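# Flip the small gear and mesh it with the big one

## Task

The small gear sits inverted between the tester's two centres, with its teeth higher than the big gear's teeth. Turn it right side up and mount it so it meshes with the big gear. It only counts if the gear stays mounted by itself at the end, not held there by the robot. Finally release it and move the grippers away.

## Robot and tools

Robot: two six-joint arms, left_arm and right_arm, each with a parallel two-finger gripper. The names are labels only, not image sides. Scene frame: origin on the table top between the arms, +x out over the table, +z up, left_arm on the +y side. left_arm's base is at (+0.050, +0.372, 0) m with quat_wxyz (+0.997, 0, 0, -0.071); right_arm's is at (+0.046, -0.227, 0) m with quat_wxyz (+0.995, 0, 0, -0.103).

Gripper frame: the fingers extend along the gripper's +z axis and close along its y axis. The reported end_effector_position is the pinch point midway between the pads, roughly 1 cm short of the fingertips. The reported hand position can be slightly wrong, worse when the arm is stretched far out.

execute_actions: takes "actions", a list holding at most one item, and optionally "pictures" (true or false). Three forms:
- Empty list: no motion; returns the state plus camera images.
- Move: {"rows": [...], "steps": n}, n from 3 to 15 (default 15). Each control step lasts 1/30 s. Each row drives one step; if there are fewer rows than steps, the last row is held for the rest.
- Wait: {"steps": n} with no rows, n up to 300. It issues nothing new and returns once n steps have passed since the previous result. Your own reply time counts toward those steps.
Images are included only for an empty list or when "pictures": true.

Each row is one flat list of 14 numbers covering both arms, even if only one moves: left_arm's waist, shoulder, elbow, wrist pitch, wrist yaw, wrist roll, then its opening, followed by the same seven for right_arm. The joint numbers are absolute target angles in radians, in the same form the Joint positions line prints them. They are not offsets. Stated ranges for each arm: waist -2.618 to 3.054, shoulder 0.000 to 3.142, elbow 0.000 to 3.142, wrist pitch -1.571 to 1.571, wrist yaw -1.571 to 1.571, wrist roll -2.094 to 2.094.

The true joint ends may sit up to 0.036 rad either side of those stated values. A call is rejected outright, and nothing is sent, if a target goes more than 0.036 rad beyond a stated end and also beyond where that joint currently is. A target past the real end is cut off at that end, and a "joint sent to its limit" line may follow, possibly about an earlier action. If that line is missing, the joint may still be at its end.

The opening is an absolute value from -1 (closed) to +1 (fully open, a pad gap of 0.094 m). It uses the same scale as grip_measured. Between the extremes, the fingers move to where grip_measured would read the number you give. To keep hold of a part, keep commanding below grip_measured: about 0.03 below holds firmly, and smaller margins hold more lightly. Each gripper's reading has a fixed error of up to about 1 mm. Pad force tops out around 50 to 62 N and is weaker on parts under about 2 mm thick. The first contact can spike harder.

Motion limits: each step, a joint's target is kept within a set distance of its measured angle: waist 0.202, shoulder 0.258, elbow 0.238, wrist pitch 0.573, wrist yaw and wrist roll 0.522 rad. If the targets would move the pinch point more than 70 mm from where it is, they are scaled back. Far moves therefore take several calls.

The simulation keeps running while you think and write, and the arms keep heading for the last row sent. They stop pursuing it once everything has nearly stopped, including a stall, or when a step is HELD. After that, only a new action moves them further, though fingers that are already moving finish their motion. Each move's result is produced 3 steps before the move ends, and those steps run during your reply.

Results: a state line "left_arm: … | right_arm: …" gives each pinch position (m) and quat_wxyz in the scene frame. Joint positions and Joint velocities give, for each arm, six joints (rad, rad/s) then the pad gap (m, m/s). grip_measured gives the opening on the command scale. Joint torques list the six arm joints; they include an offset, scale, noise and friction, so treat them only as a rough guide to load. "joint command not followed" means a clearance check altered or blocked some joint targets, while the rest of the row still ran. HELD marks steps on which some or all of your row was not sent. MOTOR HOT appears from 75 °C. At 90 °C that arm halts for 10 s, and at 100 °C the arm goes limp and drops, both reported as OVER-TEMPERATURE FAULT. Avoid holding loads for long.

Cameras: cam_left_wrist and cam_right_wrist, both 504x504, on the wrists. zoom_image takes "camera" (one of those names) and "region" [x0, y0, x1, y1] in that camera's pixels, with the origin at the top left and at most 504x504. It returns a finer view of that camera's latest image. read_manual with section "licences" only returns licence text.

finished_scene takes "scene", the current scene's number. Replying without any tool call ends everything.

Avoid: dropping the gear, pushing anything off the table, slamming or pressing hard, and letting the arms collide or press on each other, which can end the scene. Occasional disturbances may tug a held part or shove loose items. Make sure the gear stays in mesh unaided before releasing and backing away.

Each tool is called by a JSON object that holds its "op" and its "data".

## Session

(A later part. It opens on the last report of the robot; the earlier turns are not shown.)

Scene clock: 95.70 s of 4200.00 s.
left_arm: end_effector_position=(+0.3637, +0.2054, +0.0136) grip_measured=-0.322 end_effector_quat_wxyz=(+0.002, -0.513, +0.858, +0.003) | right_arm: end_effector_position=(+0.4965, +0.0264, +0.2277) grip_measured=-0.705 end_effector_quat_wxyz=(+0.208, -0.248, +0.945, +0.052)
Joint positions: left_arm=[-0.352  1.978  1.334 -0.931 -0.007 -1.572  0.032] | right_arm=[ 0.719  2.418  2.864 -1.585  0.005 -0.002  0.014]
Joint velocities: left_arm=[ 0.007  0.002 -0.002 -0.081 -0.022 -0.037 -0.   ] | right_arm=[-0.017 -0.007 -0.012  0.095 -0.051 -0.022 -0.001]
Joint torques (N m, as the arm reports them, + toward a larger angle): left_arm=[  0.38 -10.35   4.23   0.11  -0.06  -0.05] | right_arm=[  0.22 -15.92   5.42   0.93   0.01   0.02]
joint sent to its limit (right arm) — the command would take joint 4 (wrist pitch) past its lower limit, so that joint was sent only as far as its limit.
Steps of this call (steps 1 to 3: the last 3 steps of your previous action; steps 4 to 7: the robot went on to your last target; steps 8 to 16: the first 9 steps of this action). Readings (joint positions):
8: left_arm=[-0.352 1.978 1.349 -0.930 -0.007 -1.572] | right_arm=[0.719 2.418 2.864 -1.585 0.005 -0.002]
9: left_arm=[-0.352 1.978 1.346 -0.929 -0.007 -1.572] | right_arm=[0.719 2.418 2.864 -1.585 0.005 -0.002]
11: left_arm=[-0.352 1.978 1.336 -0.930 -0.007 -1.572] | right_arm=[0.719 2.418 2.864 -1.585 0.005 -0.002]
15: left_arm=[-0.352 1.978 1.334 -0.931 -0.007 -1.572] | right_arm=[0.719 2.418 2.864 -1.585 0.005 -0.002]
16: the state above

{"op": "execute_actions", "data": {"actions": [{"rows": [[-0.346,1.985,1.330,-0.931,-0.010,-1.578,-0.38,0.721,2.390,2.865,-1.595,0.006,0.0,-0.74],[-0.346,1.985,1.330,-0.931,-0.010,-1.578,-0.44,0.721,2.390,2.865,-1.595,0.006,0.0,-0.74],[-0.346,1.985,1.330,-0.931,-0.010,-1.578,-0.49,0.721,2.390,2.865,-1.595,0.006,0.0,-0.74],[-0.346,1.985,1.330,-0.931,-0.010,-1.578,-0.53,0.721,2.390,2.865,-1.595,0.006,0.0,-0.74],[-0.346,1.985,1.330,-0.931,-0.010,-1.578,-0.56,0.721,2.390,2.865,-1.595,0.006,0.0,-0.74],[-0.346,1.985,1.330,-0.931,-0.010,-1.578,-0.585,0.721,2.390,2.865,-1.595,0.006,0.0,-0.74],[-0.346,1.985,1.330,-0.931,-0.010,-1.578,-0.605,0.721,2.390,2.865,-1.595,0.006,0.0,-0.74],[-0.346,1.985,1.330,-0.931,-0.010,-1.578,-0.62,0.721,2.390,2.865,-1.595,0.006,0.0,-0.74],[-0.346,1.985,1.330,-0.931,-0.010,-1.578,-0.635,0.721,2.390,2.865,-1.595,0.006,0.0,-0.74],[-0.346,1.985,1.330,-0.931,-0.010,-1.578,-0.65,0.721,2.390,2.865,-1.595,0.006,0.0,-0.74],[-0.346,1.985,1.330,-0.931,-0.010,-1.578,-0.665,0.721,2.390,2.865,-1.595,0.006,0.0,-0.74],[-0.346,1.985,1.330,-0.931,-0.010,-1.578,-0.675,0.721,2.390,2.865,-1.595,0.006,0.0,-0.74]], "steps": 15}], "pictures": true}}

Scene clock: 96.30 s of 4200.00 s.
left_arm: end_effector_position=(+0.3637, +0.2054, +0.0136) grip_measured=-0.653 end_effector_quat_wxyz=(+0.002, -0.514, +0.858, +0.003) | right_arm: end_effector_position=(+0.4965, +0.0264, +0.2277) grip_measured=-0.705 end_effector_quat_wxyz=(+0.208, -0.248, +0.945, +0.052)
Joint positions: left_arm=[-0.352  1.978  1.334 -0.931 -0.007 -1.572  0.016] | right_arm=[ 0.719  2.418  2.864 -1.585  0.005 -0.002  0.014]
Joint velocities: left_arm=[ 0.012 -0.002 -0.007  0.037  0.037  0.022 -0.005] | right_arm=[ 0.012  0.012 -0.007 -0.051 -0.007 -0.007 -0.001]
Joint torques (N m, as the arm reports them, + toward a larger angle): left_arm=[  0.34 -10.1    4.65   0.2   -0.04  -0.06] | right_arm=[  0.21 -15.92   5.43   0.93   0.01   0.04]
joint sent to its limit (right arm) — the command would take joint 4 (wrist pitch) past its lower limit, so that joint was sent only as far as its limit.
Steps of this call (steps 1 to 3: the last 3 steps of your previous action; steps 4 to 6: the robot went on to your last target; steps 7 to 18: the first 12 steps of this action). Readings (joint positions):
7: left_arm=[-0.352 1.978 1.334 -0.931 -0.007 -1.572] | right_arm=[0.719 2.418 2.864 -1.585 0.005 -0.002]
8: left_arm=[-0.352 1.978 1.334 -0.931 -0.007 -1.572] | right_arm=[0.719 2.418 2.864 -1.585 0.005 -0.002]
10: left_arm=[-0.352 1.978 1.334 -0.931 -0.007 -1.572] | right_arm=[0.719 2.418 2.864 -1.585 0.005 -0.002]
14: left_arm=[-0.352 1.978 1.334 -0.931 -0.007 -1.572] | right_arm=[0.719 2.418 2.864 -1.585 0.005 -0.002]
18: the state above

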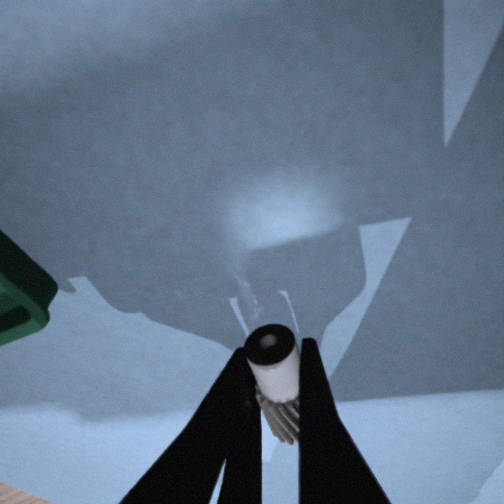

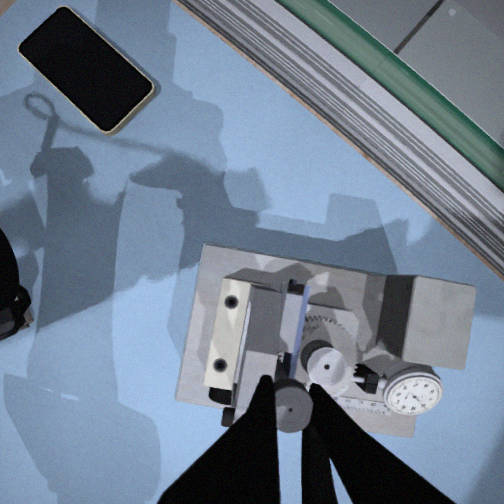

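{"op": "zoom_image", "data": {"camera": "cam_left_wrist", "region": [200, 300, 360, 460]}}

Region (200, 300, 360, 460) of cam_left_wrist's 504x504 image, scaled by 3.150, with more detail than that image has.

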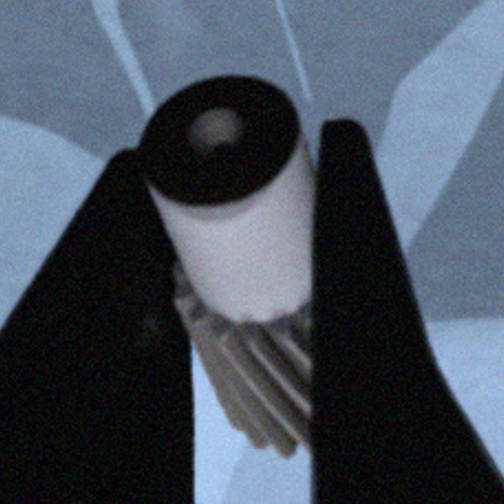

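{"op": "execute_actions", "data": {"actions": [{"rows": [[-0.350,1.985,1.330,-0.931,-0.010,-1.578,-0.64,0.721,2.390,2.865,-1.595,0.006,0.0,-0.74],[-0.352,1.985,1.330,-0.931,-0.010,-1.578,-0.61,0.721,2.390,2.865,-1.595,0.006,0.0,-0.74],[-0.354,1.985,1.330,-0.931,-0.010,-1.578,-0.57,0.721,2.390,2.865,-1.595,0.006,0.0,-0.74],[-0.356,1.985,1.330,-0.931,-0.010,-1.578,-0.53,0.721,2.390,2.865,-1.595,0.006,0.0,-0.74],[-0.358,1.985,1.330,-0.931,-0.010,-1.585,-0.50,0.721,2.390,2.865,-1.595,0.006,0.0,-0.74],[-0.363,1.985,1.330,-0.931,-0.010,-1.592,-0.50,0.721,2.390,2.865,-1.595,0.006,0.0,-0.74],[-0.368,1.985,1.330,-0.931,-0.010,-1.600,-0.50,0.721,2.390,2.865,-1.595,0.006,0.0,-0.74],[-0.373,1.985,1.330,-0.931,-0.010,-1.600,-0.50,0.721,2.390,2.865,-1.595,0.006,0.0,-0.74],[-0.378,1.985,1.330,-0.931,-0.010,-1.600,-0.50,0.721,2.390,2.865,-1.595,0.006,0.0,-0.74],[-0.381,1.985,1.330,-0.931,-0.010,-1.600,-0.50,0.721,2.390,2.865,-1.595,0.006,0.0,-0.74]], "steps": 15}]}}

{"op": "execute_actions", "data": {"actions": [{"steps": 6}], "pictures": true}}

Scene clock: 98.33 s of 4200.00 s.
left_arm: end_effector_position=(+0.3609, +0.2002, +0.0136) grip_measured=-0.502 end_effector_quat_wxyz=(+0.002, -0.513, +0.858, +0.003) | right_arm: end_effector_position=(+0.4965, +0.0264, +0.2277) grip_measured=-0.705 end_effector_quat_wxyz=(+0.208, -0.248, +0.945, +0.052)
Joint positions: left_arm=[-0.369  1.978  1.334 -0.931 -0.007 -1.589  0.023] | right_arm=[ 0.719  2.418  2.864 -1.585  0.005 -0.002  0.014]
Joint velocities: left_arm=[-0.12  -0.002  0.002 -0.022 -0.022 -0.022  0.001] | right_arm=[-0.007 -0.002  0.007  0.007 -0.022  0.022  0.001]
Joint torques (N m, as the arm reports them, + toward a larger angle): left_arm=[ -0.47 -10.05   4.62   0.2   -0.03  -0.06] | right_arm=[  0.23 -15.91   5.43   0.92   0.01   0.03]
joint sent to its limit (right arm) — the command would take joint 4 (wrist pitch) past its lower limit, so that joint was sent only as far as its limit.
Steps of this call (steps 1 to 3: the last 3 steps of your previous action; steps 4 to 15: the robot went on to your last target; steps 16 to 49: nothing new was sent; steps 50 to 61: the first 12 steps of this action). Readings (joint positions):
50: left_arm=[-0.352 1.978 1.334 -0.931 -0.007 -1.572] | right_arm=[0.719 2.418 2.864 -1.585 0.005 -0.002]
51: left_arm=[-0.352 1.978 1.334 -0.931 -0.007 -1.572] | right_arm=[0.719 2.418 2.864 -1.585 0.005 -0.002]
53: left_arm=[-0.352 1.978 1.334 -0.931 -0.007 -1.572] | right_arm=[0.719 2.418 2.864 -1.585 0.005 -0.002]
57: left_arm=[-0.354 1.978 1.334 -0.931 -0.007 -1.582] | right_arm=[0.719 2.418 2.864 -1.585 0.005 -0.002]
61: the state above

Scene clock: 98.53 s of 4200.00 s.
left_arm: end_effector_position=(+0.3597, +0.1981, +0.0136) grip_measured=-0.502 end_effector_quat_wxyz=(+0.002, -0.512, +0.859, +0.003) | right_arm: end_effector_position=(+0.4965, +0.0264, +0.2277) grip_measured=-0.705 end_effector_quat_wxyz=(+0.208, -0.248, +0.945, +0.052)
Joint positions: left_arm=[-0.376  1.978  1.334 -0.931 -0.007 -1.592  0.023] | right_arm=[ 0.719  2.418  2.864 -1.585  0.005 -0.002  0.014]
Joint velocities: left_arm=[-0.007 -0.007 -0.012  0.037 -0.022 -0.125 -0.   ] | right_arm=[-0.017  0.012  0.007 -0.022  0.007  0.066 -0.001]
Joint torques (N m, as the arm reports them, + toward a larger angle): left_arm=[ -0.33 -10.38   4.63   0.23  -0.09  -0.04] | right_arm=[  0.22 -15.9    5.44   0.92   0.01   0.03]
joint sent to its limit (right arm) — the command would take joint 4 (wrist pitch) past its lower limit, so that joint was sent only as far as its limit.
Kept back: nothing.
Steps of this call (steps 1 to 3: the last 3 steps of your previous action; steps 4 to 6: the robot went on to your last target). Readings (joint positions):
1: left_arm=[-0.372 1.978 1.334 -0.931 -0.007 -1.590] | right_arm=[0.719 2.418 2.864 -1.585 0.005 -0.002]
2: left_arm=[-0.374 1.978 1.334 -0.931 -0.007 -1.591] | right_arm=[0.719 2.418 2.864 -1.585 0.005 -0.002]
4: left_arm=[-0.376 1.978 1.334 -0.931 -0.007 -1.591] | right_arm=[0.719 2.418 2.864 -1.585 0.005 -0.002]
6: the state above

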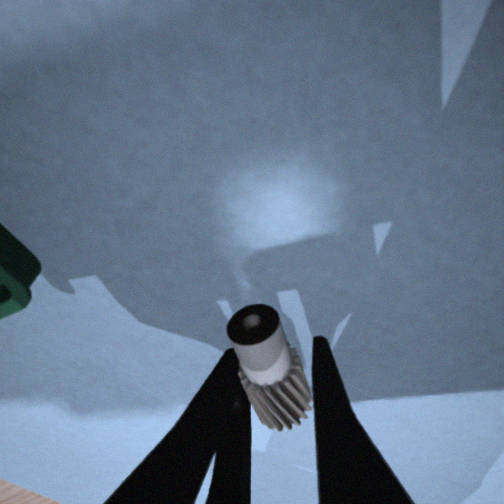

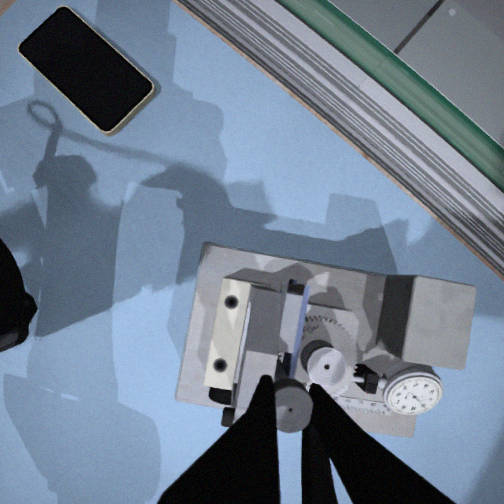

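{"op": "execute_actions", "data": {"actions": [{"rows": [[-0.372,1.985,1.330,-0.931,-0.010,-1.592,-0.50,0.721,2.390,2.865,-1.595,0.006,0.0,-0.74],[-0.365,1.985,1.330,-0.931,-0.010,-1.592,-0.50,0.721,2.390,2.865,-1.595,0.006,0.0,-0.74],[-0.360,1.985,1.330,-0.931,-0.010,-1.592,-0.50,0.721,2.390,2.865,-1.595,0.006,0.0,-0.74]], "steps": 11}]}}

Scene clock: 98.97 s of 4200.00 s.
left_arm: end_effector_position=(+0.3608, +0.2001, +0.0136) grip_measured=-0.502 end_effector_quat_wxyz=(+0.002, -0.515, +0.857, +0.003) | right_arm: end_effector_position=(+0.4965, +0.0264, +0.2277) grip_measured=-0.705 end_effector_quat_wxyz=(+0.208, -0.248, +0.945, +0.052)
Joint positions: left_arm=[-0.369  1.978  1.334 -0.931 -0.007 -1.593  0.023] | right_arm=[ 0.719  2.418  2.864 -1.585  0.005 -0.002  0.014]
Joint velocities: left_arm=[ 0.012 -0.007 -0.012  0.022  0.007  0.022  0.001] | right_arm=[ 0.002  0.002 -0.002 -0.095 -0.066 -0.037  0.001]
Joint torques (N m, as the arm reports them, + toward a larger angle): left_arm=[  0.65 -10.24   4.56   0.23  -0.03   0.02] | right_arm=[  0.23 -15.91   5.45   0.93   0.01   0.03]
joint sent to its limit (right arm) — the command would take joint 4 (wrist pitch) past its lower limit, so that joint was sent only as far as its limit.
Steps of this call (steps 1 to 5: the robot went on to your last target; steps 6 to 13: the first 8 steps of this action). Readings (joint positions):
6: left_arm=[-0.376 1.978 1.334 -0.931 -0.007 -1.593] | right_arm=[0.719 2.418 2.864 -1.585 0.005 -0.002]
7: left_arm=[-0.376 1.978 1.334 -0.931 -0.007 -1.593] | right_arm=[0.719 2.418 2.864 -1.585 0.005 -0.002]
9: left_arm=[-0.374 1.978 1.334 -0.931 -0.007 -1.593] | right_arm=[0.719 2.418 2.864 -1.585 0.005 -0.002]
13: the state above

{"op": "execute_actions", "data": {"actions": [{"rows": [[-0.364,1.985,1.330,-0.931,-0.010,-1.592,-0.54,0.721,2.390,2.865,-1.595,0.006,0.0,-0.74],[-0.364,1.985,1.330,-0.931,-0.010,-1.592,-0.57,0.721,2.390,2.865,-1.595,0.006,0.0,-0.74],[-0.364,1.985,1.330,-0.931,-0.010,-1.592,-0.595,0.721,2.390,2.865,-1.595,0.006,0.0,-0.74],[-0.364,1.985,1.330,-0.931,-0.010,-1.592,-0.615,0.721,2.390,2.865,-1.595,0.006,0.0,-0.74],[-0.364,1.985,1.330,-0.931,-0.010,-1.592,-0.63,0.721,2.390,2.865,-1.595,0.006,0.0,-0.74],[-0.364,1.985,1.330,-0.931,-0.010,-1.592,-0.642,0.721,2.390,2.865,-1.595,0.006,0.0,-0.74],[-0.364,1.985,1.330,-0.931,-0.010,-1.592,-0.654,0.721,2.390,2.865,-1.595,0.006,0.0,-0.74],[-0.364,1.985,1.330,-0.931,-0.010,-1.592,-0.666,0.721,2.390,2.865,-1.595,0.006,0.0,-0.74],[-0.364,1.985,1.330,-0.931,-0.010,-1.592,-0.678,0.721,2.390,2.865,-1.595,0.006,0.0,-0.74]], "steps": 15}], "pictures": true}}

Scene clock: 99.60 s of 4200.00 s.
left_arm: end_effector_position=(+0.3609, +0.2003, +0.0136) grip_measured=-0.643 end_effector_quat_wxyz=(+0.002, -0.516, +0.857, +0.003) | right_arm: end_effector_position=(+0.4965, +0.0264, +0.2277) grip_measured=-0.705 end_effector_quat_wxyz=(+0.208, -0.248, +0.945, +0.052)
Joint positions: left_arm=[-0.368  1.978  1.334 -0.931 -0.007 -1.593  0.017] | right_arm=[ 0.719  2.418  2.864 -1.585  0.005 -0.002  0.014]
Joint velocities: left_arm=[ 0.012  0.012  0.002 -0.081  0.007 -0.051  0.   ] | right_arm=[-0.007 -0.007  0.007 -0.022  0.007  0.007  0.   ]
Joint torques (N m, as the arm reports them, + toward a larger angle): left_arm=[  0.26 -10.26   4.65   0.22  -0.07  -0.01] | right_arm=[  0.23 -15.92   5.42   0.93   0.01   0.03]
joint sent to its limit (right arm) — the command would take joint 4 (wrist pitch) past its lower limit, so that joint was sent only as far as its limit.
Steps of this call (steps 1 to 3: the last 3 steps of your previous action; steps 4 to 7: the robot went on to your last target; steps 8 to 19: the first 12 steps of this action). Readings (joint positions):
8: left_arm=[-0.368 1.978 1.334 -0.931 -0.007 -1.593] | right_arm=[0.719 2.418 2.864 -1.585 0.005 -0.002]
9: left_arm=[-0.368 1.978 1.334 -0.931 -0.007 -1.593] | right_arm=[0.719 2.418 2.864 -1.585 0.005 -0.002]
11: left_arm=[-0.368 1.978 1.334 -0.931 -0.007 -1.593] | right_arm=[0.719 2.418 2.864 -1.585 0.005 -0.002]
15: left_arm=[-0.368 1.978 1.334 -0.931 -0.007 -1.593] | right_arm=[0.719 2.418 2.864 -1.585 0.005 -0.002]
19: the state above

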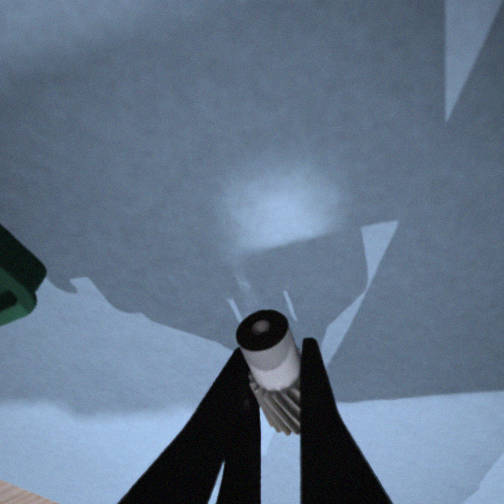

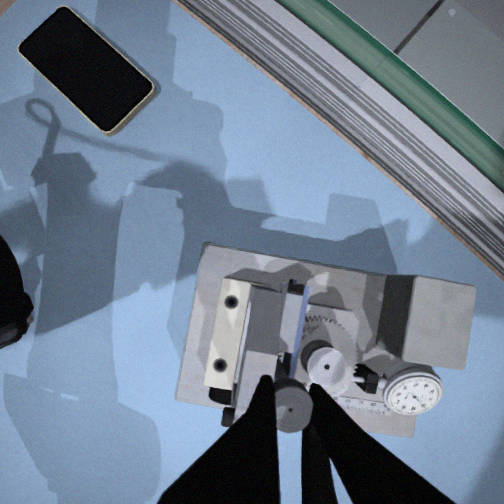

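{"op": "execute_actions", "data": {"actions": [{"rows": [[-0.364,1.985,1.350,-0.925,-0.010,-1.592,-0.678,0.721,2.390,2.865,-1.595,0.006,0.0,-0.74],[-0.364,1.985,1.365,-0.915,-0.010,-1.592,-0.678,0.721,2.390,2.865,-1.595,0.006,0.0,-0.74],[-0.364,1.985,1.378,-0.90,-0.010,-1.592,-0.678,0.721,2.390,2.865,-1.595,0.006,0.0,-0.74],[-0.364,1.985,1.390,-0.87,-0.010,-1.592,-0.678,0.721,2.390,2.865,-1.595,0.006,0.0,-0.74],[-0.355,1.985,1.400,-0.83,-0.010,-1.592,-0.678,0.721,2.390,2.865,-1.595,0.006,0.0,-0.74],[-0.345,1.985,1.410,-0.78,-0.010,-1.54,-0.678,0.721,2.390,2.865,-1.595,0.006,0.0,-0.74],[-0.335,1.985,1.415,-0.73,-0.010,-1.47,-0.678,0.721,2.390,2.865,-1.595,0.006,0.0,-0.74],[-0.325,1.985,1.415,-0.675,-0.010,-1.40,-0.678,0.721,2.390,2.865,-1.595,0.006,0.0,-0.74],[-0.315,1.985,1.410,-0.62,-0.010,-1.33,-0.678,0.721,2.390,2.865,-1.595,0.006,0.0,-0.74],[-0.305,1.985,1.400,-0.565,-0.010,-1.26,-0.678,0.721,2.390,2.865,-1.595,0.006,0.0,-0.74],[-0.295,1.985,1.385,-0.51,-0.010,-1.19,-0.678,0.721,2.390,2.865,-1.595,0.006,0.0,-0.74],[-0.285,1.985,1.370,-0.455,-0.010,-1.12,-0.678,0.721,2.390,2.865,-1.595,0.006,0.0,-0.74],[-0.275,1.985,1.355,-0.40,-0.010,-1.05,-0.678,0.721,2.390,2.865,-1.595,0.006,0.0,-0.74],[-0.265,1.985,1.345,-0.345,-0.010,-0.98,-0.678,0.721,2.390,2.865,-1.595,0.006,0.0,-0.74],[-0.255,1.985,1.335,-0.29,-0.010,-0.91,-0.678,0.721,2.390,2.865,-1.595,0.006,0.0,-0.74]], "steps": 15}]}}

{"op": "execute_actions", "data": {"actions": [{"rows": [[-0.245,1.985,1.330,-0.235,-0.010,-0.84,-0.678,0.721,2.390,2.865,-1.595,0.006,0.0,-0.74],[-0.235,1.985,1.325,-0.18,-0.010,-0.77,-0.678,0.721,2.390,2.865,-1.595,0.006,0.0,-0.74],[-0.225,1.985,1.320,-0.125,-0.010,-0.70,-0.678,0.721,2.390,2.865,-1.595,0.006,0.0,-0.74],[-0.215,1.985,1.305,-0.07,-0.010,-0.63,-0.678,0.721,2.390,2.865,-1.595,0.006,0.0,-0.74],[-0.205,1.985,1.285,-0.01,-0.010,-0.56,-0.678,0.721,2.390,2.865,-1.595,0.006,0.0,-0.74],[-0.195,1.985,1.260,0.05,-0.010,-0.49,-0.678,0.721,2.390,2.865,-1.595,0.006,0.0,-0.74],[-0.185,1.985,1.235,0.11,-0.010,-0.42,-0.678,0.721,2.390,2.865,-1.595,0.006,0.0,-0.74],[-0.175,1.985,1.210,0.17,-0.010,-0.35,-0.678,0.721,2.390,2.865,-1.595,0.006,0.0,-0.74],[-0.166,1.985,1.185,0.23,-0.010,-0.28,-0.678,0.721,2.390,2.865,-1.595,0.006,0.0,-0.74],[-0.166,1.985,1.160,0.29,-0.010,-0.21,-0.678,0.721,2.390,2.865,-1.595,0.006,0.0,-0.74],[-0.166,1.985,1.135,0.35,-0.010,-0.14,-0.678,0.721,2.390,2.865,-1.595,0.006,0.0,-0.74],[-0.166,1.985,1.110,0.41,-0.010,-0.07,-0.678,0.721,2.390,2.865,-1.595,0.006,0.0,-0.74],[-0.166,1.985,1.085,0.47,-0.010,-0.005,-0.678,0.721,2.390,2.865,-1.595,0.006,0.0,-0.74],[-0.166,1.985,1.060,0.53,-0.010,-0.005,-0.678,0.721,2.390,2.865,-1.595,0.006,0.0,-0.74],[-0.166,1.985,1.035,0.59,0.0,-0.005,-0.678,0.721,2.390,2.865,-1.595,0.006,0.0,-0.74]], "steps": 15}]}}

{"op": "execute_actions", "data": {"actions": [{"rows": [[-0.166,1.985,1.010,0.65,0.04,-0.005,-0.678,0.721,2.390,2.865,-1.595,0.006,0.0,-0.74],[-0.166,1.985,0.985,0.71,0.09,-0.005,-0.678,0.721,2.390,2.865,-1.595,0.006,0.0,-0.74],[-0.166,1.985,0.960,0.77,0.14,-0.005,-0.678,0.721,2.390,2.865,-1.595,0.006,0.0,-0.74],[-0.166,1.985,0.935,0.83,0.19,-0.005,-0.678,0.721,2.390,2.865,-1.595,0.006,0.0,-0.74],[-0.166,1.985,0.910,0.89,0.24,-0.005,-0.678,0.721,2.390,2.865,-1.595,0.006,0.0,-0.74],[-0.166,1.985,0.885,0.95,0.29,-0.005,-0.678,0.721,2.390,2.865,-1.595,0.006,0.0,-0.74],[-0.166,1.985,0.860,1.01,0.34,-0.005,-0.678,0.721,2.390,2.865,-1.595,0.006,0.0,-0.74],[-0.166,1.985,0.835,1.07,0.39,-0.005,-0.678,0.721,2.390,2.865,-1.595,0.006,0.0,-0.74],[-0.166,1.985,0.810,1.13,0.44,-0.005,-0.678,0.721,2.390,2.865,-1.595,0.006,0.0,-0.74],[-0.166,1.985,0.785,1.19,0.49,-0.005,-0.678,0.721,2.390,2.865,-1.595,0.006,0.0,-0.74],[-0.166,1.985,0.760,1.24,0.54,-0.005,-0.678,0.721,2.390,2.865,-1.595,0.006,0.0,-0.74],[-0.166,1.985,0.738,1.285,0.59,-0.005,-0.678,0.721,2.390,2.865,-1.595,0.006,0.0,-0.74],[-0.166,1.985,0.716,1.325,0.64,-0.005,-0.678,0.721,2.390,2.865,-1.595,0.006,0.0,-0.74],[-0.166,1.985,0.696,1.355,0.69,-0.005,-0.678,0.721,2.390,2.865,-1.595,0.006,0.0,-0.74],[-0.166,1.985,0.678,1.375,0.73,-0.005,-0.678,0.721,2.390,2.865,-1.595,0.006,0.0,-0.74]], "steps": 15}]}}

{"op": "execute_actions", "data": {"actions": [{"rows": [[-0.166,1.989,0.664,1.385,0.742,-0.005,-0.678,0.721,2.385,2.870,-1.595,0.006,0.0,-0.74],[-0.166,1.993,0.652,1.387,0.742,-0.005,-0.678,0.721,2.380,2.876,-1.595,0.006,0.0,-0.74],[-0.166,1.997,0.642,1.387,0.742,-0.005,-0.678,0.721,2.375,2.881,-1.595,0.006,0.0,-0.74],[-0.166,2.001,0.635,1.387,0.742,-0.005,-0.678,0.721,2.370,2.887,-1.595,0.006,0.0,-0.74],[-0.166,2.004,0.630,1.387,0.742,-0.005,-0.678,0.721,2.365,2.892,-1.595,0.006,0.0,-0.74],[-0.166,2.004,0.628,1.387,0.742,-0.005,-0.678,0.721,2.360,2.898,-1.595,0.006,0.0,-0.74],[-0.166,2.004,0.628,1.387,0.742,-0.005,-0.678,0.721,2.355,2.903,-1.595,0.006,0.0,-0.74],[-0.166,2.004,0.628,1.387,0.742,-0.005,-0.678,0.721,2.350,2.909,-1.595,0.006,0.0,-0.74],[-0.166,2.004,0.628,1.387,0.742,-0.005,-0.678,0.721,2.345,2.914,-1.595,0.006,0.0,-0.74],[-0.166,2.004,0.628,1.387,0.742,-0.005,-0.678,0.721,2.340,2.920,-1.595,0.006,0.0,-0.74],[-0.166,2.004,0.628,1.387,0.742,-0.005,-0.678,0.721,2.334,2.926,-1.595,0.006,0.0,-0.74],[-0.166,2.004,0.628,1.387,0.742,-0.005,-0.678,0.721,2.334,2.932,-1.595,0.006,0.0,-0.74],[-0.166,2.004,0.628,1.387,0.742,-0.005,-0.678,0.721,2.334,2.939,-1.595,0.006,0.0,-0.74],[-0.166,2.004,0.628,1.387,0.742,-0.005,-0.678,0.721,2.334,2.946,-1.595,0.006,0.0,-0.74],[-0.166,2.004,0.628,1.387,0.742,-0.005,-0.678,0.721,2.334,2.952,-1.595,0.006,0.0,-0.74]], "steps": 15}], "pictures": true}}

Scene clock: 102.60 s of 4200.00 s.
left_arm: end_effector_position=(+0.4417, +0.1801, +0.0359) grip_measured=-0.643 end_effector_quat_wxyz=(+0.097, -0.429, +0.890, -0.120) | right_arm: end_effector_position=(+0.4965, +0.0264, +0.2277) grip_measured=-0.705 end_effector_quat_wxyz=(+0.208, -0.248, +0.945, +0.052)
Joint positions: left_arm=[-0.318  1.978  1.38  -0.663 -0.005 -1.356  0.017] | right_arm=[ 0.719  2.418  2.864 -1.585  0.005 -0.002  0.014]
Joint velocities: left_arm=[ 0.344  0.002 -0.017  1.267  0.051  1.575  0.001] | right_arm=[-0.017 -0.002 -0.007  0.007 -0.022 -0.081 -0.   ]
Joint torques (N m, as the arm reports them, + toward a larger angle): left_arm=[  0.65 -10.93   4.73   0.83  -0.12   0.01] | right_arm=[  0.22 -15.91   5.45   0.93   0.     0.03]
joint sent to its limit (right arm) — the command would take joint 4 (wrist pitch) past its lower limit, so that joint was sent only as far as its limit.
Steps of this call (steps 1 to 3: the last 3 steps of your previous action; steps 4 to 15: the robot went on to your last target; steps 16 to 78: nothing new was sent; steps 79 to 90: the first 12 steps of this action). Readings (joint positions):
79: left_arm=[-0.368 1.978 1.334 -0.931 -0.007 -1.593] | right_arm=[0.719 2.418 2.864 -1.585 0.005 -0.002]
80: left_arm=[-0.368 1.978 1.334 -0.930 -0.007 -1.593] | right_arm=[0.719 2.418 2.864 -1.585 0.005 -0.002]
82: left_arm=[-0.368 1.978 1.339 -0.925 -0.007 -1.593] | right_arm=[0.719 2.418 2.864 -1.585 0.005 -0.002]
86: left_arm=[-0.359 1.978 1.371 -0.841 -0.006 -1.540] | right_arm=[0.719 2.418 2.864 -1.585 0.005 -0.002]
90: the state above

Scene clock: 103.10 s of 4200.00 s.
left_arm: end_effector_position=(+0.5590, +0.2105, +0.0738) grip_measured=-0.643 end_effector_quat_wxyz=(+0.418, -0.029, +0.896, -0.146) | right_arm: end_effector_position=(+0.4965, +0.0264, +0.2277) grip_measured=-0.705 end_effector_quat_wxyz=(+0.208, -0.248, +0.945, +0.052)
Joint positions: left_arm=[-0.169  1.978  1.168  0.157 -0.006 -0.372  0.017] | right_arm=[ 0.719  2.418  2.864 -1.585  0.005 -0.002  0.014]
Joint velocities: left_arm=[ 0.129 -0.007 -0.794  1.663 -0.037  1.956 -0.   ] | right_arm=[ 0.012 -0.007  0.017 -0.066 -0.081 -0.007  0.   ]
Joint torques (N m, as the arm reports them, + toward a larger angle): left_arm=[ -0.34 -11.28   5.16   1.63   0.02  -0.01] | right_arm=[  0.21 -15.89   5.43   0.92   0.01   0.02]
joint sent to its limit (right arm) — the command would take joint 4 (wrist pitch) past its lower limit, so that joint was sent only as far as its limit.
Steps of this call (steps 1 to 3: the last 3 steps of your previous action; steps 4 to 15: the first 12 steps of this action). Readings (joint positions):
4: left_arm=[-0.270 1.978 1.360 -0.459 -0.005 -1.116] | right_arm=[0.719 2.418 2.864 -1.585 0.005 -0.002]
5: left_arm=[-0.259 1.978 1.352 -0.407 -0.005 -1.052] | right_arm=[0.719 2.418 2.864 -1.585 0.005 -0.002]
7: left_arm=[-0.239 1.978 1.335 -0.305 -0.005 -0.920] | right_arm=[0.719 2.418 2.864 -1.585 0.005 -0.002]
11: left_arm=[-0.201 1.978 1.272 -0.072 -0.005 -0.648] | right_arm=[0.719 2.418 2.864 -1.585 0.005 -0.002]
15: the state above

Scene clock: 103.60 s of 4200.00 s.
left_arm: end_effector_position=(+0.5118, +0.1574, +0.1205) grip_measured=-0.643 end_effector_quat_wxyz=(+0.607, +0.227, +0.721, -0.246) | right_arm: end_effector_position=(+0.4965, +0.0264, +0.2277) grip_measured=-0.705 end_effector_quat_wxyz=(+0.208, -0.248, +0.945, +0.052)
Joint positions: left_arm=[-0.165  1.978  0.792  1.033  0.38  -0.023  0.017] | right_arm=[ 0.719  2.418  2.864 -1.585  0.005 -0.002  0.014]
Joint velocities: left_arm=[-0.002 -0.012 -0.676  1.663  1.355  0.139  0.001] | right_arm=[ 0.007 -0.007 -0.007 -0.007 -0.022 -0.007  0.001]
Joint torques (N m, as the arm reports them, + toward a larger angle): left_arm=[-0.11 -9.7   3.86  1.78  0.09  0.02] | right_arm=[  0.23 -15.92   5.44   0.93   0.     0.03]
joint sent to its limit (right arm) — the command would take joint 4 (wrist pitch) past its lower limit, so that joint was sent only as far as its limit.
Steps of this call (steps 1 to 3: the last 3 steps of your previous action; steps 4 to 15: the first 12 steps of this action). Readings (joint positions):
4: left_arm=[-0.165 1.978 1.062 0.382 -0.001 -0.160] | right_arm=[0.719 2.418 2.864 -1.585 0.005 -0.002]
5: left_arm=[-0.165 1.978 1.037 0.440 0.011 -0.130] | right_arm=[0.719 2.418 2.864 -1.585 0.005 -0.002]
7: left_arm=[-0.165 1.978 0.987 0.558 0.057 -0.087] | right_arm=[0.719 2.418 2.864 -1.585 0.005 -0.002]
11: left_arm=[-0.165 1.978 0.890 0.797 0.202 -0.041] | right_arm=[0.719 2.418 2.864 -1.585 0.005 -0.002]
15: the state above

Scene clock: 104.10 s of 4200.00 s.
left_arm: end_effector_position=(+0.4385, +0.1268, +0.1350) grip_measured=-0.643 end_effector_quat_wxyz=(+0.617, +0.344, +0.616, -0.350) | right_arm: end_effector_position=(+0.4965, +0.0264, +0.2307) grip_measured=-0.705 end_effector_quat_wxyz=(+0.212, -0.248, +0.944, +0.053)
Joint positions: left_arm=[-0.165  1.992  0.642  1.357  0.72  -0.011  0.017] | right_arm=[ 0.719  2.414  2.869 -1.585  0.005 -0.002  0.014]
Joint velocities: left_arm=[-0.002  0.012  0.007  0.095  0.095  0.007 -0.   ] | right_arm=[-0.002 -0.061  0.1   -0.037 -0.022 -0.066 -0.001]
Joint torques (N m, as the arm reports them, + toward a larger angle): left_arm=[-0.14 -8.47  2.71  1.72  0.15  0.04] | right_arm=[  0.22 -20.11   9.33   0.93   0.01   0.04]
joint sent to its limit (right arm) — the command would take joint 4 (wrist pitch) past its lower limit, so that joint was sent only as far as its limit.
Steps of this call (steps 1 to 3: the last 3 steps of your previous action; steps 4 to 15: the first 12 steps of this action). Readings (joint positions):
4: left_arm=[-0.165 1.978 0.707 1.220 0.565 -0.016] | right_arm=[0.719 2.418 2.864 -1.585 0.005 -0.002]
5: left_arm=[-0.165 1.978 0.690 1.251 0.600 -0.014] | right_arm=[0.719 2.418 2.864 -1.585 0.005 -0.002]
7: left_arm=[-0.165 1.978 0.664 1.296 0.650 -0.012] | right_arm=[0.719 2.418 2.864 -1.585 0.005 -0.002]
11: left_arm=[-0.165 1.989 0.643 1.341 0.701 -0.011] | right_arm=[0.719 2.416 2.864 -1.585 0.005 -0.002]
15: the state above

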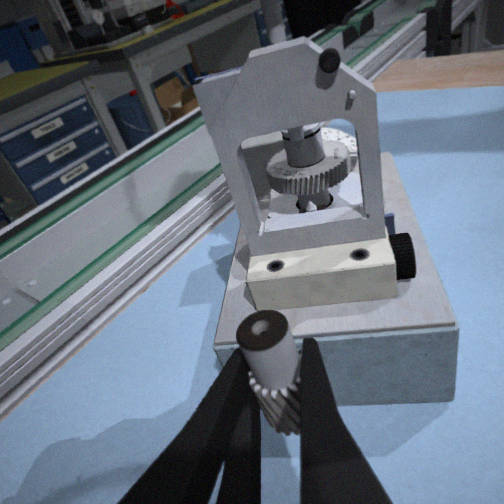

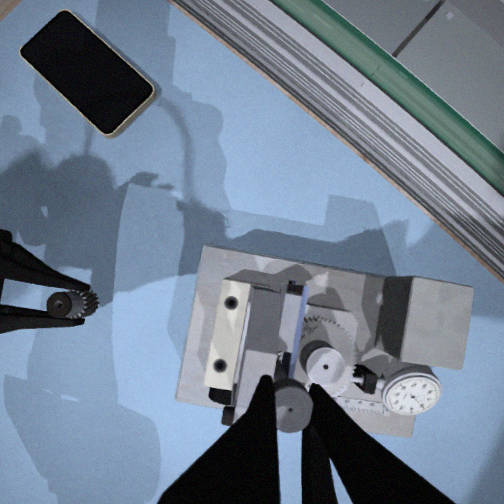

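{"op": "execute_actions", "data": {"actions": [{"steps": 8}], "pictures": true}}

Scene clock: 104.37 s of 4200.00 s.
left_arm: end_effector_position=(+0.4369, +0.1258, +0.1376) grip_measured=-0.643 end_effector_quat_wxyz=(+0.619, +0.349, +0.609, -0.352) | right_arm: end_effector_position=(+0.4964, +0.0263, +0.2432) grip_measured=-0.705 end_effector_quat_wxyz=(+0.228, -0.247, +0.940, +0.057)
Joint positions: left_arm=[-0.165  1.992  0.642  1.37   0.73  -0.01   0.017] | right_arm=[ 0.719  2.403  2.891 -1.585  0.005 -0.002  0.014]
Joint velocities: left_arm=[ 0.012 -0.007 -0.002 -0.007 -0.022 -0.066  0.001] | right_arm=[-0.002 -0.002 -0.002  0.051 -0.051 -0.007  0.   ]
Joint torques (N m, as the arm reports them, + toward a larger angle): left_arm=[-0.06 -8.4   2.89  1.76  0.1   0.05] | right_arm=[  0.23 -19.21   9.46   0.98   0.01   0.04]
joint sent to its limit (right arm) — the command would take joint 4 (wrist pitch) past its lower limit, so that joint was sent only as far as its limit.
Kept back: nothing.
Steps of this call (steps 1 to 3: the last 3 steps of your previous action; steps 4 to 8: the robot went on to your last target). Readings (joint positions):
1: left_arm=[-0.165 1.992 0.642 1.360 0.722 -0.010] | right_arm=[0.719 2.413 2.872 -1.585 0.005 -0.002]
2: left_arm=[-0.165 1.992 0.642 1.363 0.724 -0.010] | right_arm=[0.719 2.411 2.876 -1.585 0.005 -0.002]
4: left_arm=[-0.165 1.992 0.642 1.366 0.727 -0.010] | right_arm=[0.719 2.407 2.884 -1.585 0.005 -0.002]
8: the state above

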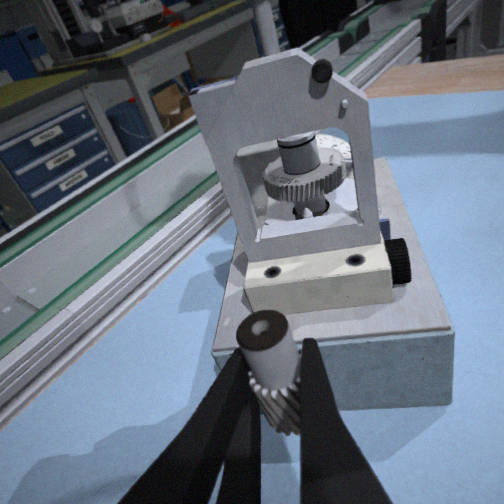

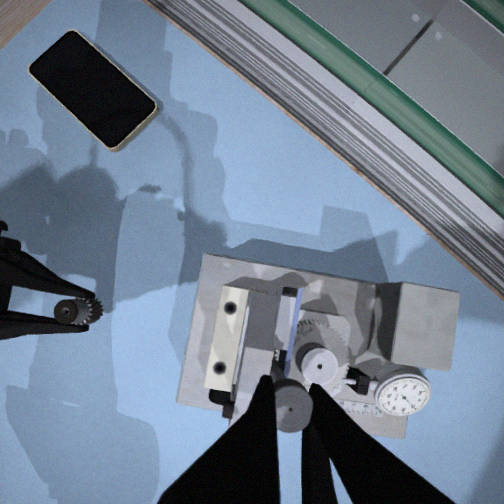

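{"op": "execute_actions", "data": {"actions": [{"rows": [[-0.175,2.004,0.655,1.355,0.722,-0.005,-0.678,0.721,2.338,2.950,-1.595,0.006,0.0,-0.74],[-0.186,2.010,0.675,1.335,0.708,-0.005,-0.678,0.721,2.342,2.948,-1.595,0.006,0.0,-0.74],[-0.198,2.018,0.692,1.320,0.694,-0.005,-0.678,0.721,2.346,2.946,-1.595,0.006,0.0,-0.74],[-0.210,2.027,0.712,1.306,0.680,-0.005,-0.678,0.721,2.350,2.945,-1.595,0.006,0.0,-0.74],[-0.222,2.036,0.732,1.293,0.667,-0.005,-0.678,0.721,2.350,2.945,-1.595,0.006,0.0,-0.74],[-0.234,2.045,0.752,1.281,0.654,-0.005,-0.678,0.721,2.350,2.945,-1.595,0.006,0.0,-0.74],[-0.245,2.054,0.772,1.270,0.642,-0.005,-0.678,0.721,2.350,2.945,-1.595,0.006,0.0,-0.74],[-0.256,2.063,0.792,1.260,0.631,-0.005,-0.678,0.721,2.350,2.945,-1.595,0.006,0.0,-0.74],[-0.266,2.072,0.812,1.252,0.622,-0.005,-0.678,0.721,2.350,2.945,-1.595,0.006,0.0,-0.74],[-0.275,2.081,0.830,1.246,0.615,-0.005,-0.678,0.721,2.350,2.945,-1.595,0.006,0.0,-0.74],[-0.283,2.088,0.846,1.243,0.610,-0.005,-0.678,0.721,2.350,2.945,-1.595,0.006,0.0,-0.74],[-0.289,2.094,0.859,1.243,0.609,-0.005,-0.678,0.721,2.350,2.945,-1.595,0.006,0.0,-0.74],[-0.293,2.098,0.868,1.243,0.609,-0.005,-0.678,0.721,2.350,2.945,-1.595,0.006,0.0,-0.74],[-0.295,2.100,0.872,1.243,0.609,-0.005,-0.678,0.721,2.350,2.945,-1.595,0.006,0.0,-0.74]], "steps": 15}]}}

{"op": "execute_actions", "data": {"actions": [{"steps": 12}], "pictures": true}}

Scene clock: 105.57 s of 4200.00 s.
left_arm: end_effector_position=(+0.4564, +0.0782, +0.1372) grip_measured=-0.643 end_effector_quat_wxyz=(+0.612, +0.355, +0.608, -0.360) | right_arm: end_effector_position=(+0.4964, +0.0263, +0.2432) grip_measured=-0.705 end_effector_quat_wxyz=(+0.228, -0.247, +0.940, +0.057)
Joint positions: left_arm=[-0.27   2.07   0.807  1.275  0.648 -0.01   0.017] | right_arm=[ 0.719  2.403  2.891 -1.585  0.005 -0.002  0.014]
Joint velocities: left_arm=[-0.261  0.217  0.471 -0.154 -0.256  0.037 -0.001] | right_arm=[ 0.012 -0.007  0.012 -0.007 -0.037  0.022 -0.001]
Joint torques (N m, as the arm reports them, + toward a larger angle): left_arm=[-0.45 -9.86  5.77  1.6  -0.14  0.02] | right_arm=[  0.24 -17.79   8.99   0.99   0.01   0.03]
joint sent to its limit (right arm) — the command would take joint 4 (wrist pitch) past its lower limit, so that joint was sent only as far as its limit.
Steps of this call (steps 1 to 24: the robot went on to your last target; steps 25 to 36: the first 12 steps of this action). Readings (joint positions):
25: left_arm=[-0.165 1.992 0.642 1.371 0.732 -0.010] | right_arm=[0.719 2.403 2.891 -1.585 0.005 -0.002]
26: left_arm=[-0.166 1.992 0.642 1.368 0.729 -0.010] | right_arm=[0.719 2.403 2.891 -1.585 0.005 -0.002]
28: left_arm=[-0.176 1.998 0.654 1.354 0.719 -0.010] | right_arm=[0.719 2.403 2.891 -1.585 0.005 -0.002]
32: left_arm=[-0.224 2.036 0.729 1.310 0.682 -0.010] | right_arm=[0.719 2.403 2.891 -1.585 0.005 -0.002]
36: the state above

Scene clock: 105.97 s of 4200.00 s.
left_arm: end_effector_position=(+0.4618, +0.0681, +0.1382) grip_measured=-0.643 end_effector_quat_wxyz=(+0.613, +0.353, +0.609, -0.358) | right_arm: end_effector_position=(+0.4964, +0.0263, +0.2432) grip_measured=-0.705 end_effector_quat_wxyz=(+0.228, -0.247, +0.940, +0.057)
Joint positions: left_arm=[-0.292  2.086  0.845  1.252  0.621 -0.01   0.017] | right_arm=[ 0.719  2.403  2.891 -1.585  0.005 -0.002  0.014]
Joint velocities: left_arm=[ 0.007 -0.012 -0.007 -0.11  -0.022 -0.066 -0.   ] | right_arm=[-0.012 -0.002 -0.002  0.081 -0.007 -0.022  0.   ]
Joint torques (N m, as the arm reports them, + toward a larger angle): left_arm=[-0.17 -9.79  6.1   1.6  -0.15  0.04] | right_arm=[  0.23 -17.82   8.98   0.98   0.01   0.03]
joint sent to its limit (right arm) — the command would take joint 4 (wrist pitch) past its lower limit, so that joint was sent only as far as its limit.
Kept back: nothing.
Steps of this call (steps 1 to 3: the last 3 steps of your previous action; steps 4 to 12: the robot went on to your last target). Readings (joint positions):
1: left_arm=[-0.278 2.077 0.821 1.270 0.642 -0.010] | right_arm=[0.719 2.403 2.891 -1.585 0.005 -0.002]
2: left_arm=[-0.284 2.082 0.833 1.266 0.638 -0.010] | right_arm=[0.719 2.403 2.891 -1.585 0.005 -0.002]
4: left_arm=[-0.291 2.086 0.844 1.260 0.632 -0.010] | right_arm=[0.719 2.403 2.891 -1.585 0.005 -0.002]
8: left_arm=[-0.292 2.086 0.845 1.254 0.624 -0.010] | right_arm=[0.719 2.403 2.891 -1.585 0.005 -0.002]
12: the state above

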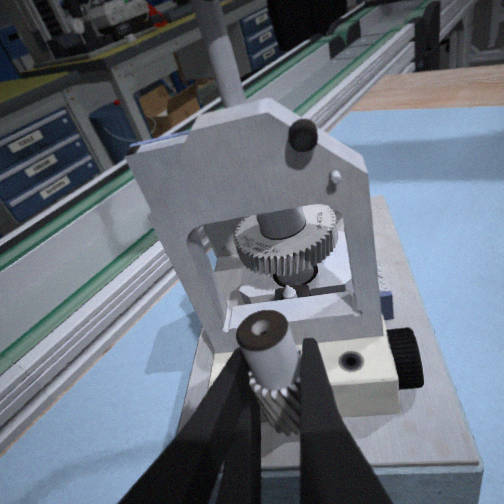

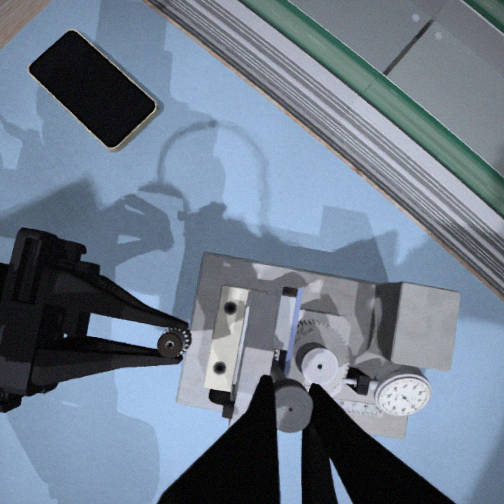

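{"op": "zoom_image", "data": {"camera": "cam_left_wrist", "region": [190, 180, 370, 360]}}

Region (190, 180, 370, 360) of cam_left_wrist's 504x504 image, scaled by 2.800, with more detail than that image has.

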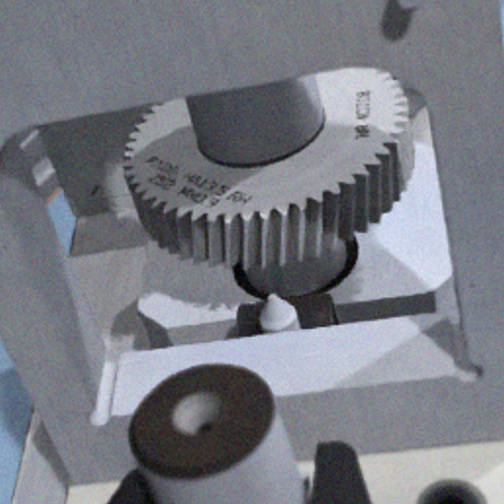

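{"op": "execute_actions", "data": {"actions": [{"rows": [[-0.297,2.103,0.878,1.243,0.604,-0.005,-0.678,0.721,2.350,2.945,-1.595,0.006,0.0,-0.74],[-0.300,2.108,0.888,1.240,0.599,-0.005,-0.678,0.721,2.350,2.945,-1.595,0.006,0.0,-0.74],[-0.303,2.114,0.899,1.235,0.593,-0.005,-0.678,0.721,2.350,2.945,-1.595,0.006,0.0,-0.74],[-0.307,2.120,0.910,1.229,0.587,-0.005,-0.678,0.721,2.350,2.945,-1.595,0.006,0.0,-0.74],[-0.311,2.126,0.921,1.223,0.581,-0.005,-0.678,0.721,2.350,2.945,-1.595,0.006,0.0,-0.74],[-0.315,2.132,0.932,1.217,0.576,-0.005,-0.678,0.721,2.350,2.945,-1.595,0.006,0.0,-0.74],[-0.319,2.138,0.943,1.211,0.571,-0.005,-0.678,0.721,2.350,2.945,-1.595,0.006,0.0,-0.74],[-0.323,2.143,0.954,1.206,0.567,-0.005,-0.678,0.721,2.350,2.945,-1.595,0.006,0.0,-0.74],[-0.327,2.148,0.964,1.202,0.564,-0.005,-0.678,0.721,2.350,2.945,-1.595,0.006,0.0,-0.74],[-0.331,2.153,0.973,1.199,0.563,-0.005,-0.678,0.721,2.350,2.945,-1.595,0.006,0.0,-0.74],[-0.335,2.157,0.981,1.198,0.563,-0.005,-0.678,0.721,2.350,2.945,-1.595,0.006,0.0,-0.74],[-0.338,2.160,0.988,1.198,0.563,-0.005,-0.678,0.721,2.350,2.945,-1.595,0.006,0.0,-0.74]], "steps": 15}]}}

{"op": "execute_actions", "data": {"actions": [{"steps": 10}], "pictures": true}}

Scene clock: 106.83 s of 4200.00 s.
left_arm: end_effector_position=(+0.4785, +0.0496, +0.1391) grip_measured=-0.643 end_effector_quat_wxyz=(+0.618, +0.350, +0.608, -0.355) | right_arm: end_effector_position=(+0.4964, +0.0263, +0.2432) grip_measured=-0.705 end_effector_quat_wxyz=(+0.228, -0.247, +0.940, +0.057)
Joint positions: left_arm=[-0.321  2.142  0.946  1.215  0.581 -0.01   0.017] | right_arm=[ 0.719  2.403  2.891 -1.585  0.005 -0.002  0.014]
Joint velocities: left_arm=[-0.144  0.125  0.232 -0.11  -0.037 -0.007 -0.001] | right_arm=[ 0.022 -0.012 -0.017  0.022 -0.037  0.037  0.001]
Joint torques (N m, as the arm reports them, + toward a larger angle): left_arm=[ -0.52 -10.82   6.39   1.63  -0.09   0.06] | right_arm=[  0.23 -17.8    8.99   0.98   0.     0.03]
joint sent to its limit (right arm) — the command would take joint 4 (wrist pitch) past its lower limit, so that joint was sent only as far as its limit.
Steps of this call (steps 1 to 14: the robot went on to your last target; steps 15 to 26: the first 12 steps of this action). Readings (joint positions):
15: left_arm=[-0.292 2.086 0.845 1.250 0.618 -0.010] | right_arm=[0.719 2.403 2.891 -1.585 0.005 -0.002]
16: left_arm=[-0.292 2.087 0.847 1.249 0.618 -0.010] | right_arm=[0.719 2.403 2.891 -1.585 0.005 -0.002]
18: left_arm=[-0.292 2.095 0.861 1.247 0.613 -0.010] | right_arm=[0.719 2.403 2.891 -1.586 0.005 -0.002]
22: left_arm=[-0.303 2.121 0.907 1.232 0.594 -0.010] | right_arm=[0.719 2.403 2.891 -1.585 0.005 -0.002]
26: the state above

Scene clock: 107.17 s of 4200.00 s.
left_arm: end_effector_position=(+0.4783, +0.0440, +0.1388) grip_measured=-0.643 end_effector_quat_wxyz=(+0.616, +0.351, +0.608, -0.357) | right_arm: end_effector_position=(+0.4964, +0.0263, +0.2432) grip_measured=-0.705 end_effector_quat_wxyz=(+0.228, -0.247, +0.940, +0.057)
Joint positions: left_arm=[-0.333  2.148  0.959  1.205  0.574 -0.01   0.017] | right_arm=[ 0.719  2.403  2.891 -1.585  0.005 -0.002  0.014]
Joint velocities: left_arm=[-0.002 -0.012 -0.012  0.037  0.022  0.022  0.   ] | right_arm=[ 0.002  0.017 -0.027 -0.037 -0.037  0.022  0.   ]
Joint torques (N m, as the arm reports them, + toward a larger angle): left_arm=[ -0.3  -10.71   6.29   1.6   -0.09   0.04] | right_arm=[  0.24 -17.82   8.97   0.99   0.     0.03]
joint sent to its limit (right arm) — the command would take joint 4 (wrist pitch) past its lower limit, so that joint was sent only as far as its limit.
Kept back: nothing.
Steps of this call (steps 1 to 3: the last 3 steps of your previous action; steps 4 to 10: the robot went on to your last target). Readings (joint positions):
1: left_arm=[-0.326 2.145 0.953 1.213 0.579 -0.010] | right_arm=[0.719 2.403 2.891 -1.585 0.005 -0.002]
2: left_arm=[-0.329 2.147 0.957 1.211 0.578 -0.010] | right_arm=[0.719 2.403 2.891 -1.585 0.005 -0.002]
4: left_arm=[-0.332 2.148 0.959 1.209 0.578 -0.010] | right_arm=[0.719 2.403 2.891 -1.585 0.005 -0.002]
8: left_arm=[-0.333 2.148 0.959 1.206 0.575 -0.010] | right_arm=[0.719 2.403 2.891 -1.585 0.005 -0.002]
10: the state above

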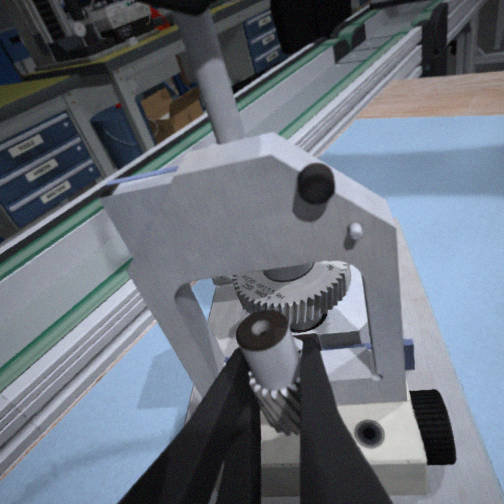

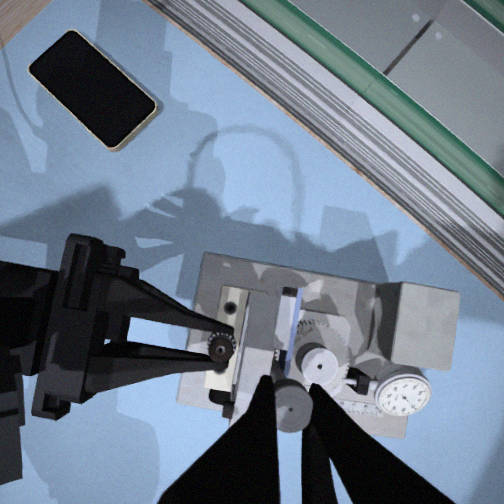

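{"op": "execute_actions", "data": {"actions": [{"rows": [[-0.342,2.162,0.994,1.196,0.559,-0.005,-0.678,0.721,2.350,2.945,-1.595,0.006,0.0,-0.74],[-0.345,2.165,1.001,1.192,0.555,-0.005,-0.678,0.721,2.350,2.945,-1.595,0.006,0.0,-0.74],[-0.348,2.169,1.009,1.187,0.551,-0.005,-0.678,0.721,2.350,2.945,-1.595,0.006,0.0,-0.74],[-0.351,2.173,1.017,1.182,0.547,-0.005,-0.678,0.721,2.350,2.945,-1.595,0.006,0.0,-0.74],[-0.354,2.177,1.025,1.177,0.544,-0.005,-0.678,0.721,2.350,2.945,-1.595,0.006,0.0,-0.74],[-0.356,2.181,1.033,1.173,0.541,-0.005,-0.678,0.721,2.350,2.945,-1.595,0.006,0.0,-0.74],[-0.358,2.185,1.041,1.169,0.539,-0.005,-0.678,0.721,2.350,2.945,-1.595,0.006,0.0,-0.74],[-0.360,2.189,1.049,1.165,0.538,-0.005,-0.678,0.721,2.350,2.945,-1.595,0.006,0.0,-0.74],[-0.362,2.193,1.056,1.162,0.537,-0.005,-0.678,0.721,2.350,2.945,-1.595,0.006,0.0,-0.74],[-0.364,2.196,1.062,1.161,0.537,-0.005,-0.678,0.721,2.350,2.945,-1.595,0.006,0.0,-0.74],[-0.365,2.198,1.067,1.160,0.537,-0.005,-0.678,0.721,2.350,2.945,-1.595,0.006,0.0,-0.74],[-0.366,2.200,1.071,1.160,0.537,-0.005,-0.678,0.721,2.350,2.945,-1.595,0.006,0.0,-0.74]], "steps": 15}]}}

{"op": "execute_actions", "data": {"actions": [{"steps": 10}], "pictures": true}}

Scene clock: 107.97 s of 4200.00 s.
left_arm: end_effector_position=(+0.4881, +0.0290, +0.1409) grip_measured=-0.643 end_effector_quat_wxyz=(+0.619, +0.351, +0.605, -0.357) | right_arm: end_effector_position=(+0.4964, +0.0263, +0.2432) grip_measured=-0.705 end_effector_quat_wxyz=(+0.228, -0.247, +0.940, +0.057)
Joint positions: left_arm=[-0.355  2.184  1.034  1.175  0.552 -0.01   0.017] | right_arm=[ 0.719  2.403  2.891 -1.585  0.005 -0.002  0.014]
Joint velocities: left_arm=[-0.066  0.066  0.144 -0.037  0.037 -0.051  0.   ] | right_arm=[-0.017 -0.007 -0.007  0.051 -0.037 -0.037  0.001]
Joint torques (N m, as the arm reports them, + toward a larger angle): left_arm=[ -0.42 -11.27   6.5    1.69  -0.13   0.03] | right_arm=[  0.23 -17.81   8.97   0.98   0.     0.03]
joint sent to its limit (right arm) — the command would take joint 4 (wrist pitch) past its lower limit, so that joint was sent only as far as its limit.
Steps of this call (steps 1 to 12: the robot went on to your last target; steps 13 to 24: the first 12 steps of this action). Readings (joint positions):
13: left_arm=[-0.333 2.148 0.959 1.204 0.573 -0.010] | right_arm=[0.719 2.403 2.891 -1.585 0.005 -0.002]
14: left_arm=[-0.333 2.148 0.960 1.203 0.572 -0.010] | right_arm=[0.719 2.403 2.891 -1.585 0.005 -0.002]
16: left_arm=[-0.334 2.153 0.972 1.199 0.568 -0.010] | right_arm=[0.719 2.403 2.891 -1.585 0.005 -0.002]
20: left_arm=[-0.345 2.170 1.006 1.187 0.557 -0.010] | right_arm=[0.719 2.403 2.891 -1.585 0.005 -0.002]
24: the state above

Scene clock: 108.30 s of 4200.00 s.
left_arm: end_effector_position=(+0.4889, +0.0271, +0.1398) grip_measured=-0.643 end_effector_quat_wxyz=(+0.618, +0.351, +0.607, -0.357) | right_arm: end_effector_position=(+0.4964, +0.0263, +0.2432) grip_measured=-0.705 end_effector_quat_wxyz=(+0.228, -0.247, +0.940, +0.057)
Joint positions: left_arm=[-0.359  2.188  1.041  1.167  0.548 -0.01   0.017] | right_arm=[ 0.719  2.403  2.891 -1.585  0.005 -0.002  0.014]
Joint velocities: left_arm=[-0.002 -0.007 -0.007 -0.037 -0.007  0.037 -0.001] | right_arm=[-0.002  0.002 -0.027  0.037  0.007 -0.022 -0.001]
Joint torques (N m, as the arm reports them, + toward a larger angle): left_arm=[ -0.34 -11.38   6.64   1.63  -0.09   0.04] | right_arm=[  0.25 -17.82   8.98   0.98   0.01   0.03]
joint sent to its limit (right arm) — the command would take joint 4 (wrist pitch) past its lower limit, so that joint was sent only as far as its limit.
Kept back: nothing.
Steps of this call (steps 1 to 3: the last 3 steps of your previous action; steps 4 to 10: the robot went on to your last target). Readings (joint positions):
1: left_arm=[-0.357 2.186 1.038 1.173 0.551 -0.010] | right_arm=[0.719 2.403 2.891 -1.585 0.005 -0.002]
2: left_arm=[-0.358 2.188 1.040 1.172 0.550 -0.010] | right_arm=[0.719 2.403 2.891 -1.585 0.005 -0.002]
4: left_arm=[-0.359 2.188 1.041 1.170 0.550 -0.010] | right_arm=[0.719 2.403 2.891 -1.585 0.005 -0.002]
8: left_arm=[-0.359 2.188 1.041 1.168 0.549 -0.010] | right_arm=[0.719 2.403 2.891 -1.585 0.005 -0.002]
10: the state above

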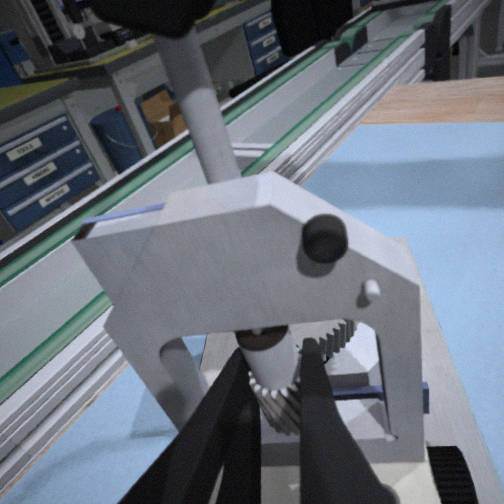

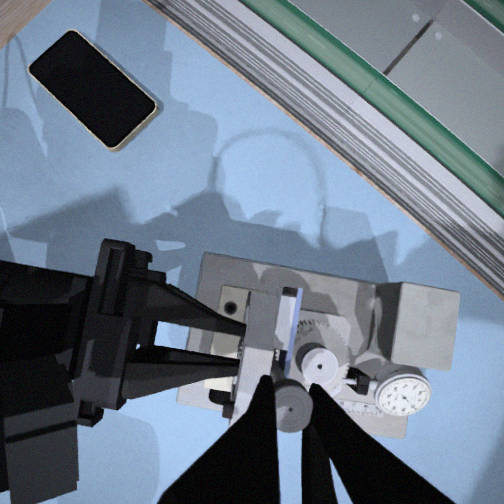

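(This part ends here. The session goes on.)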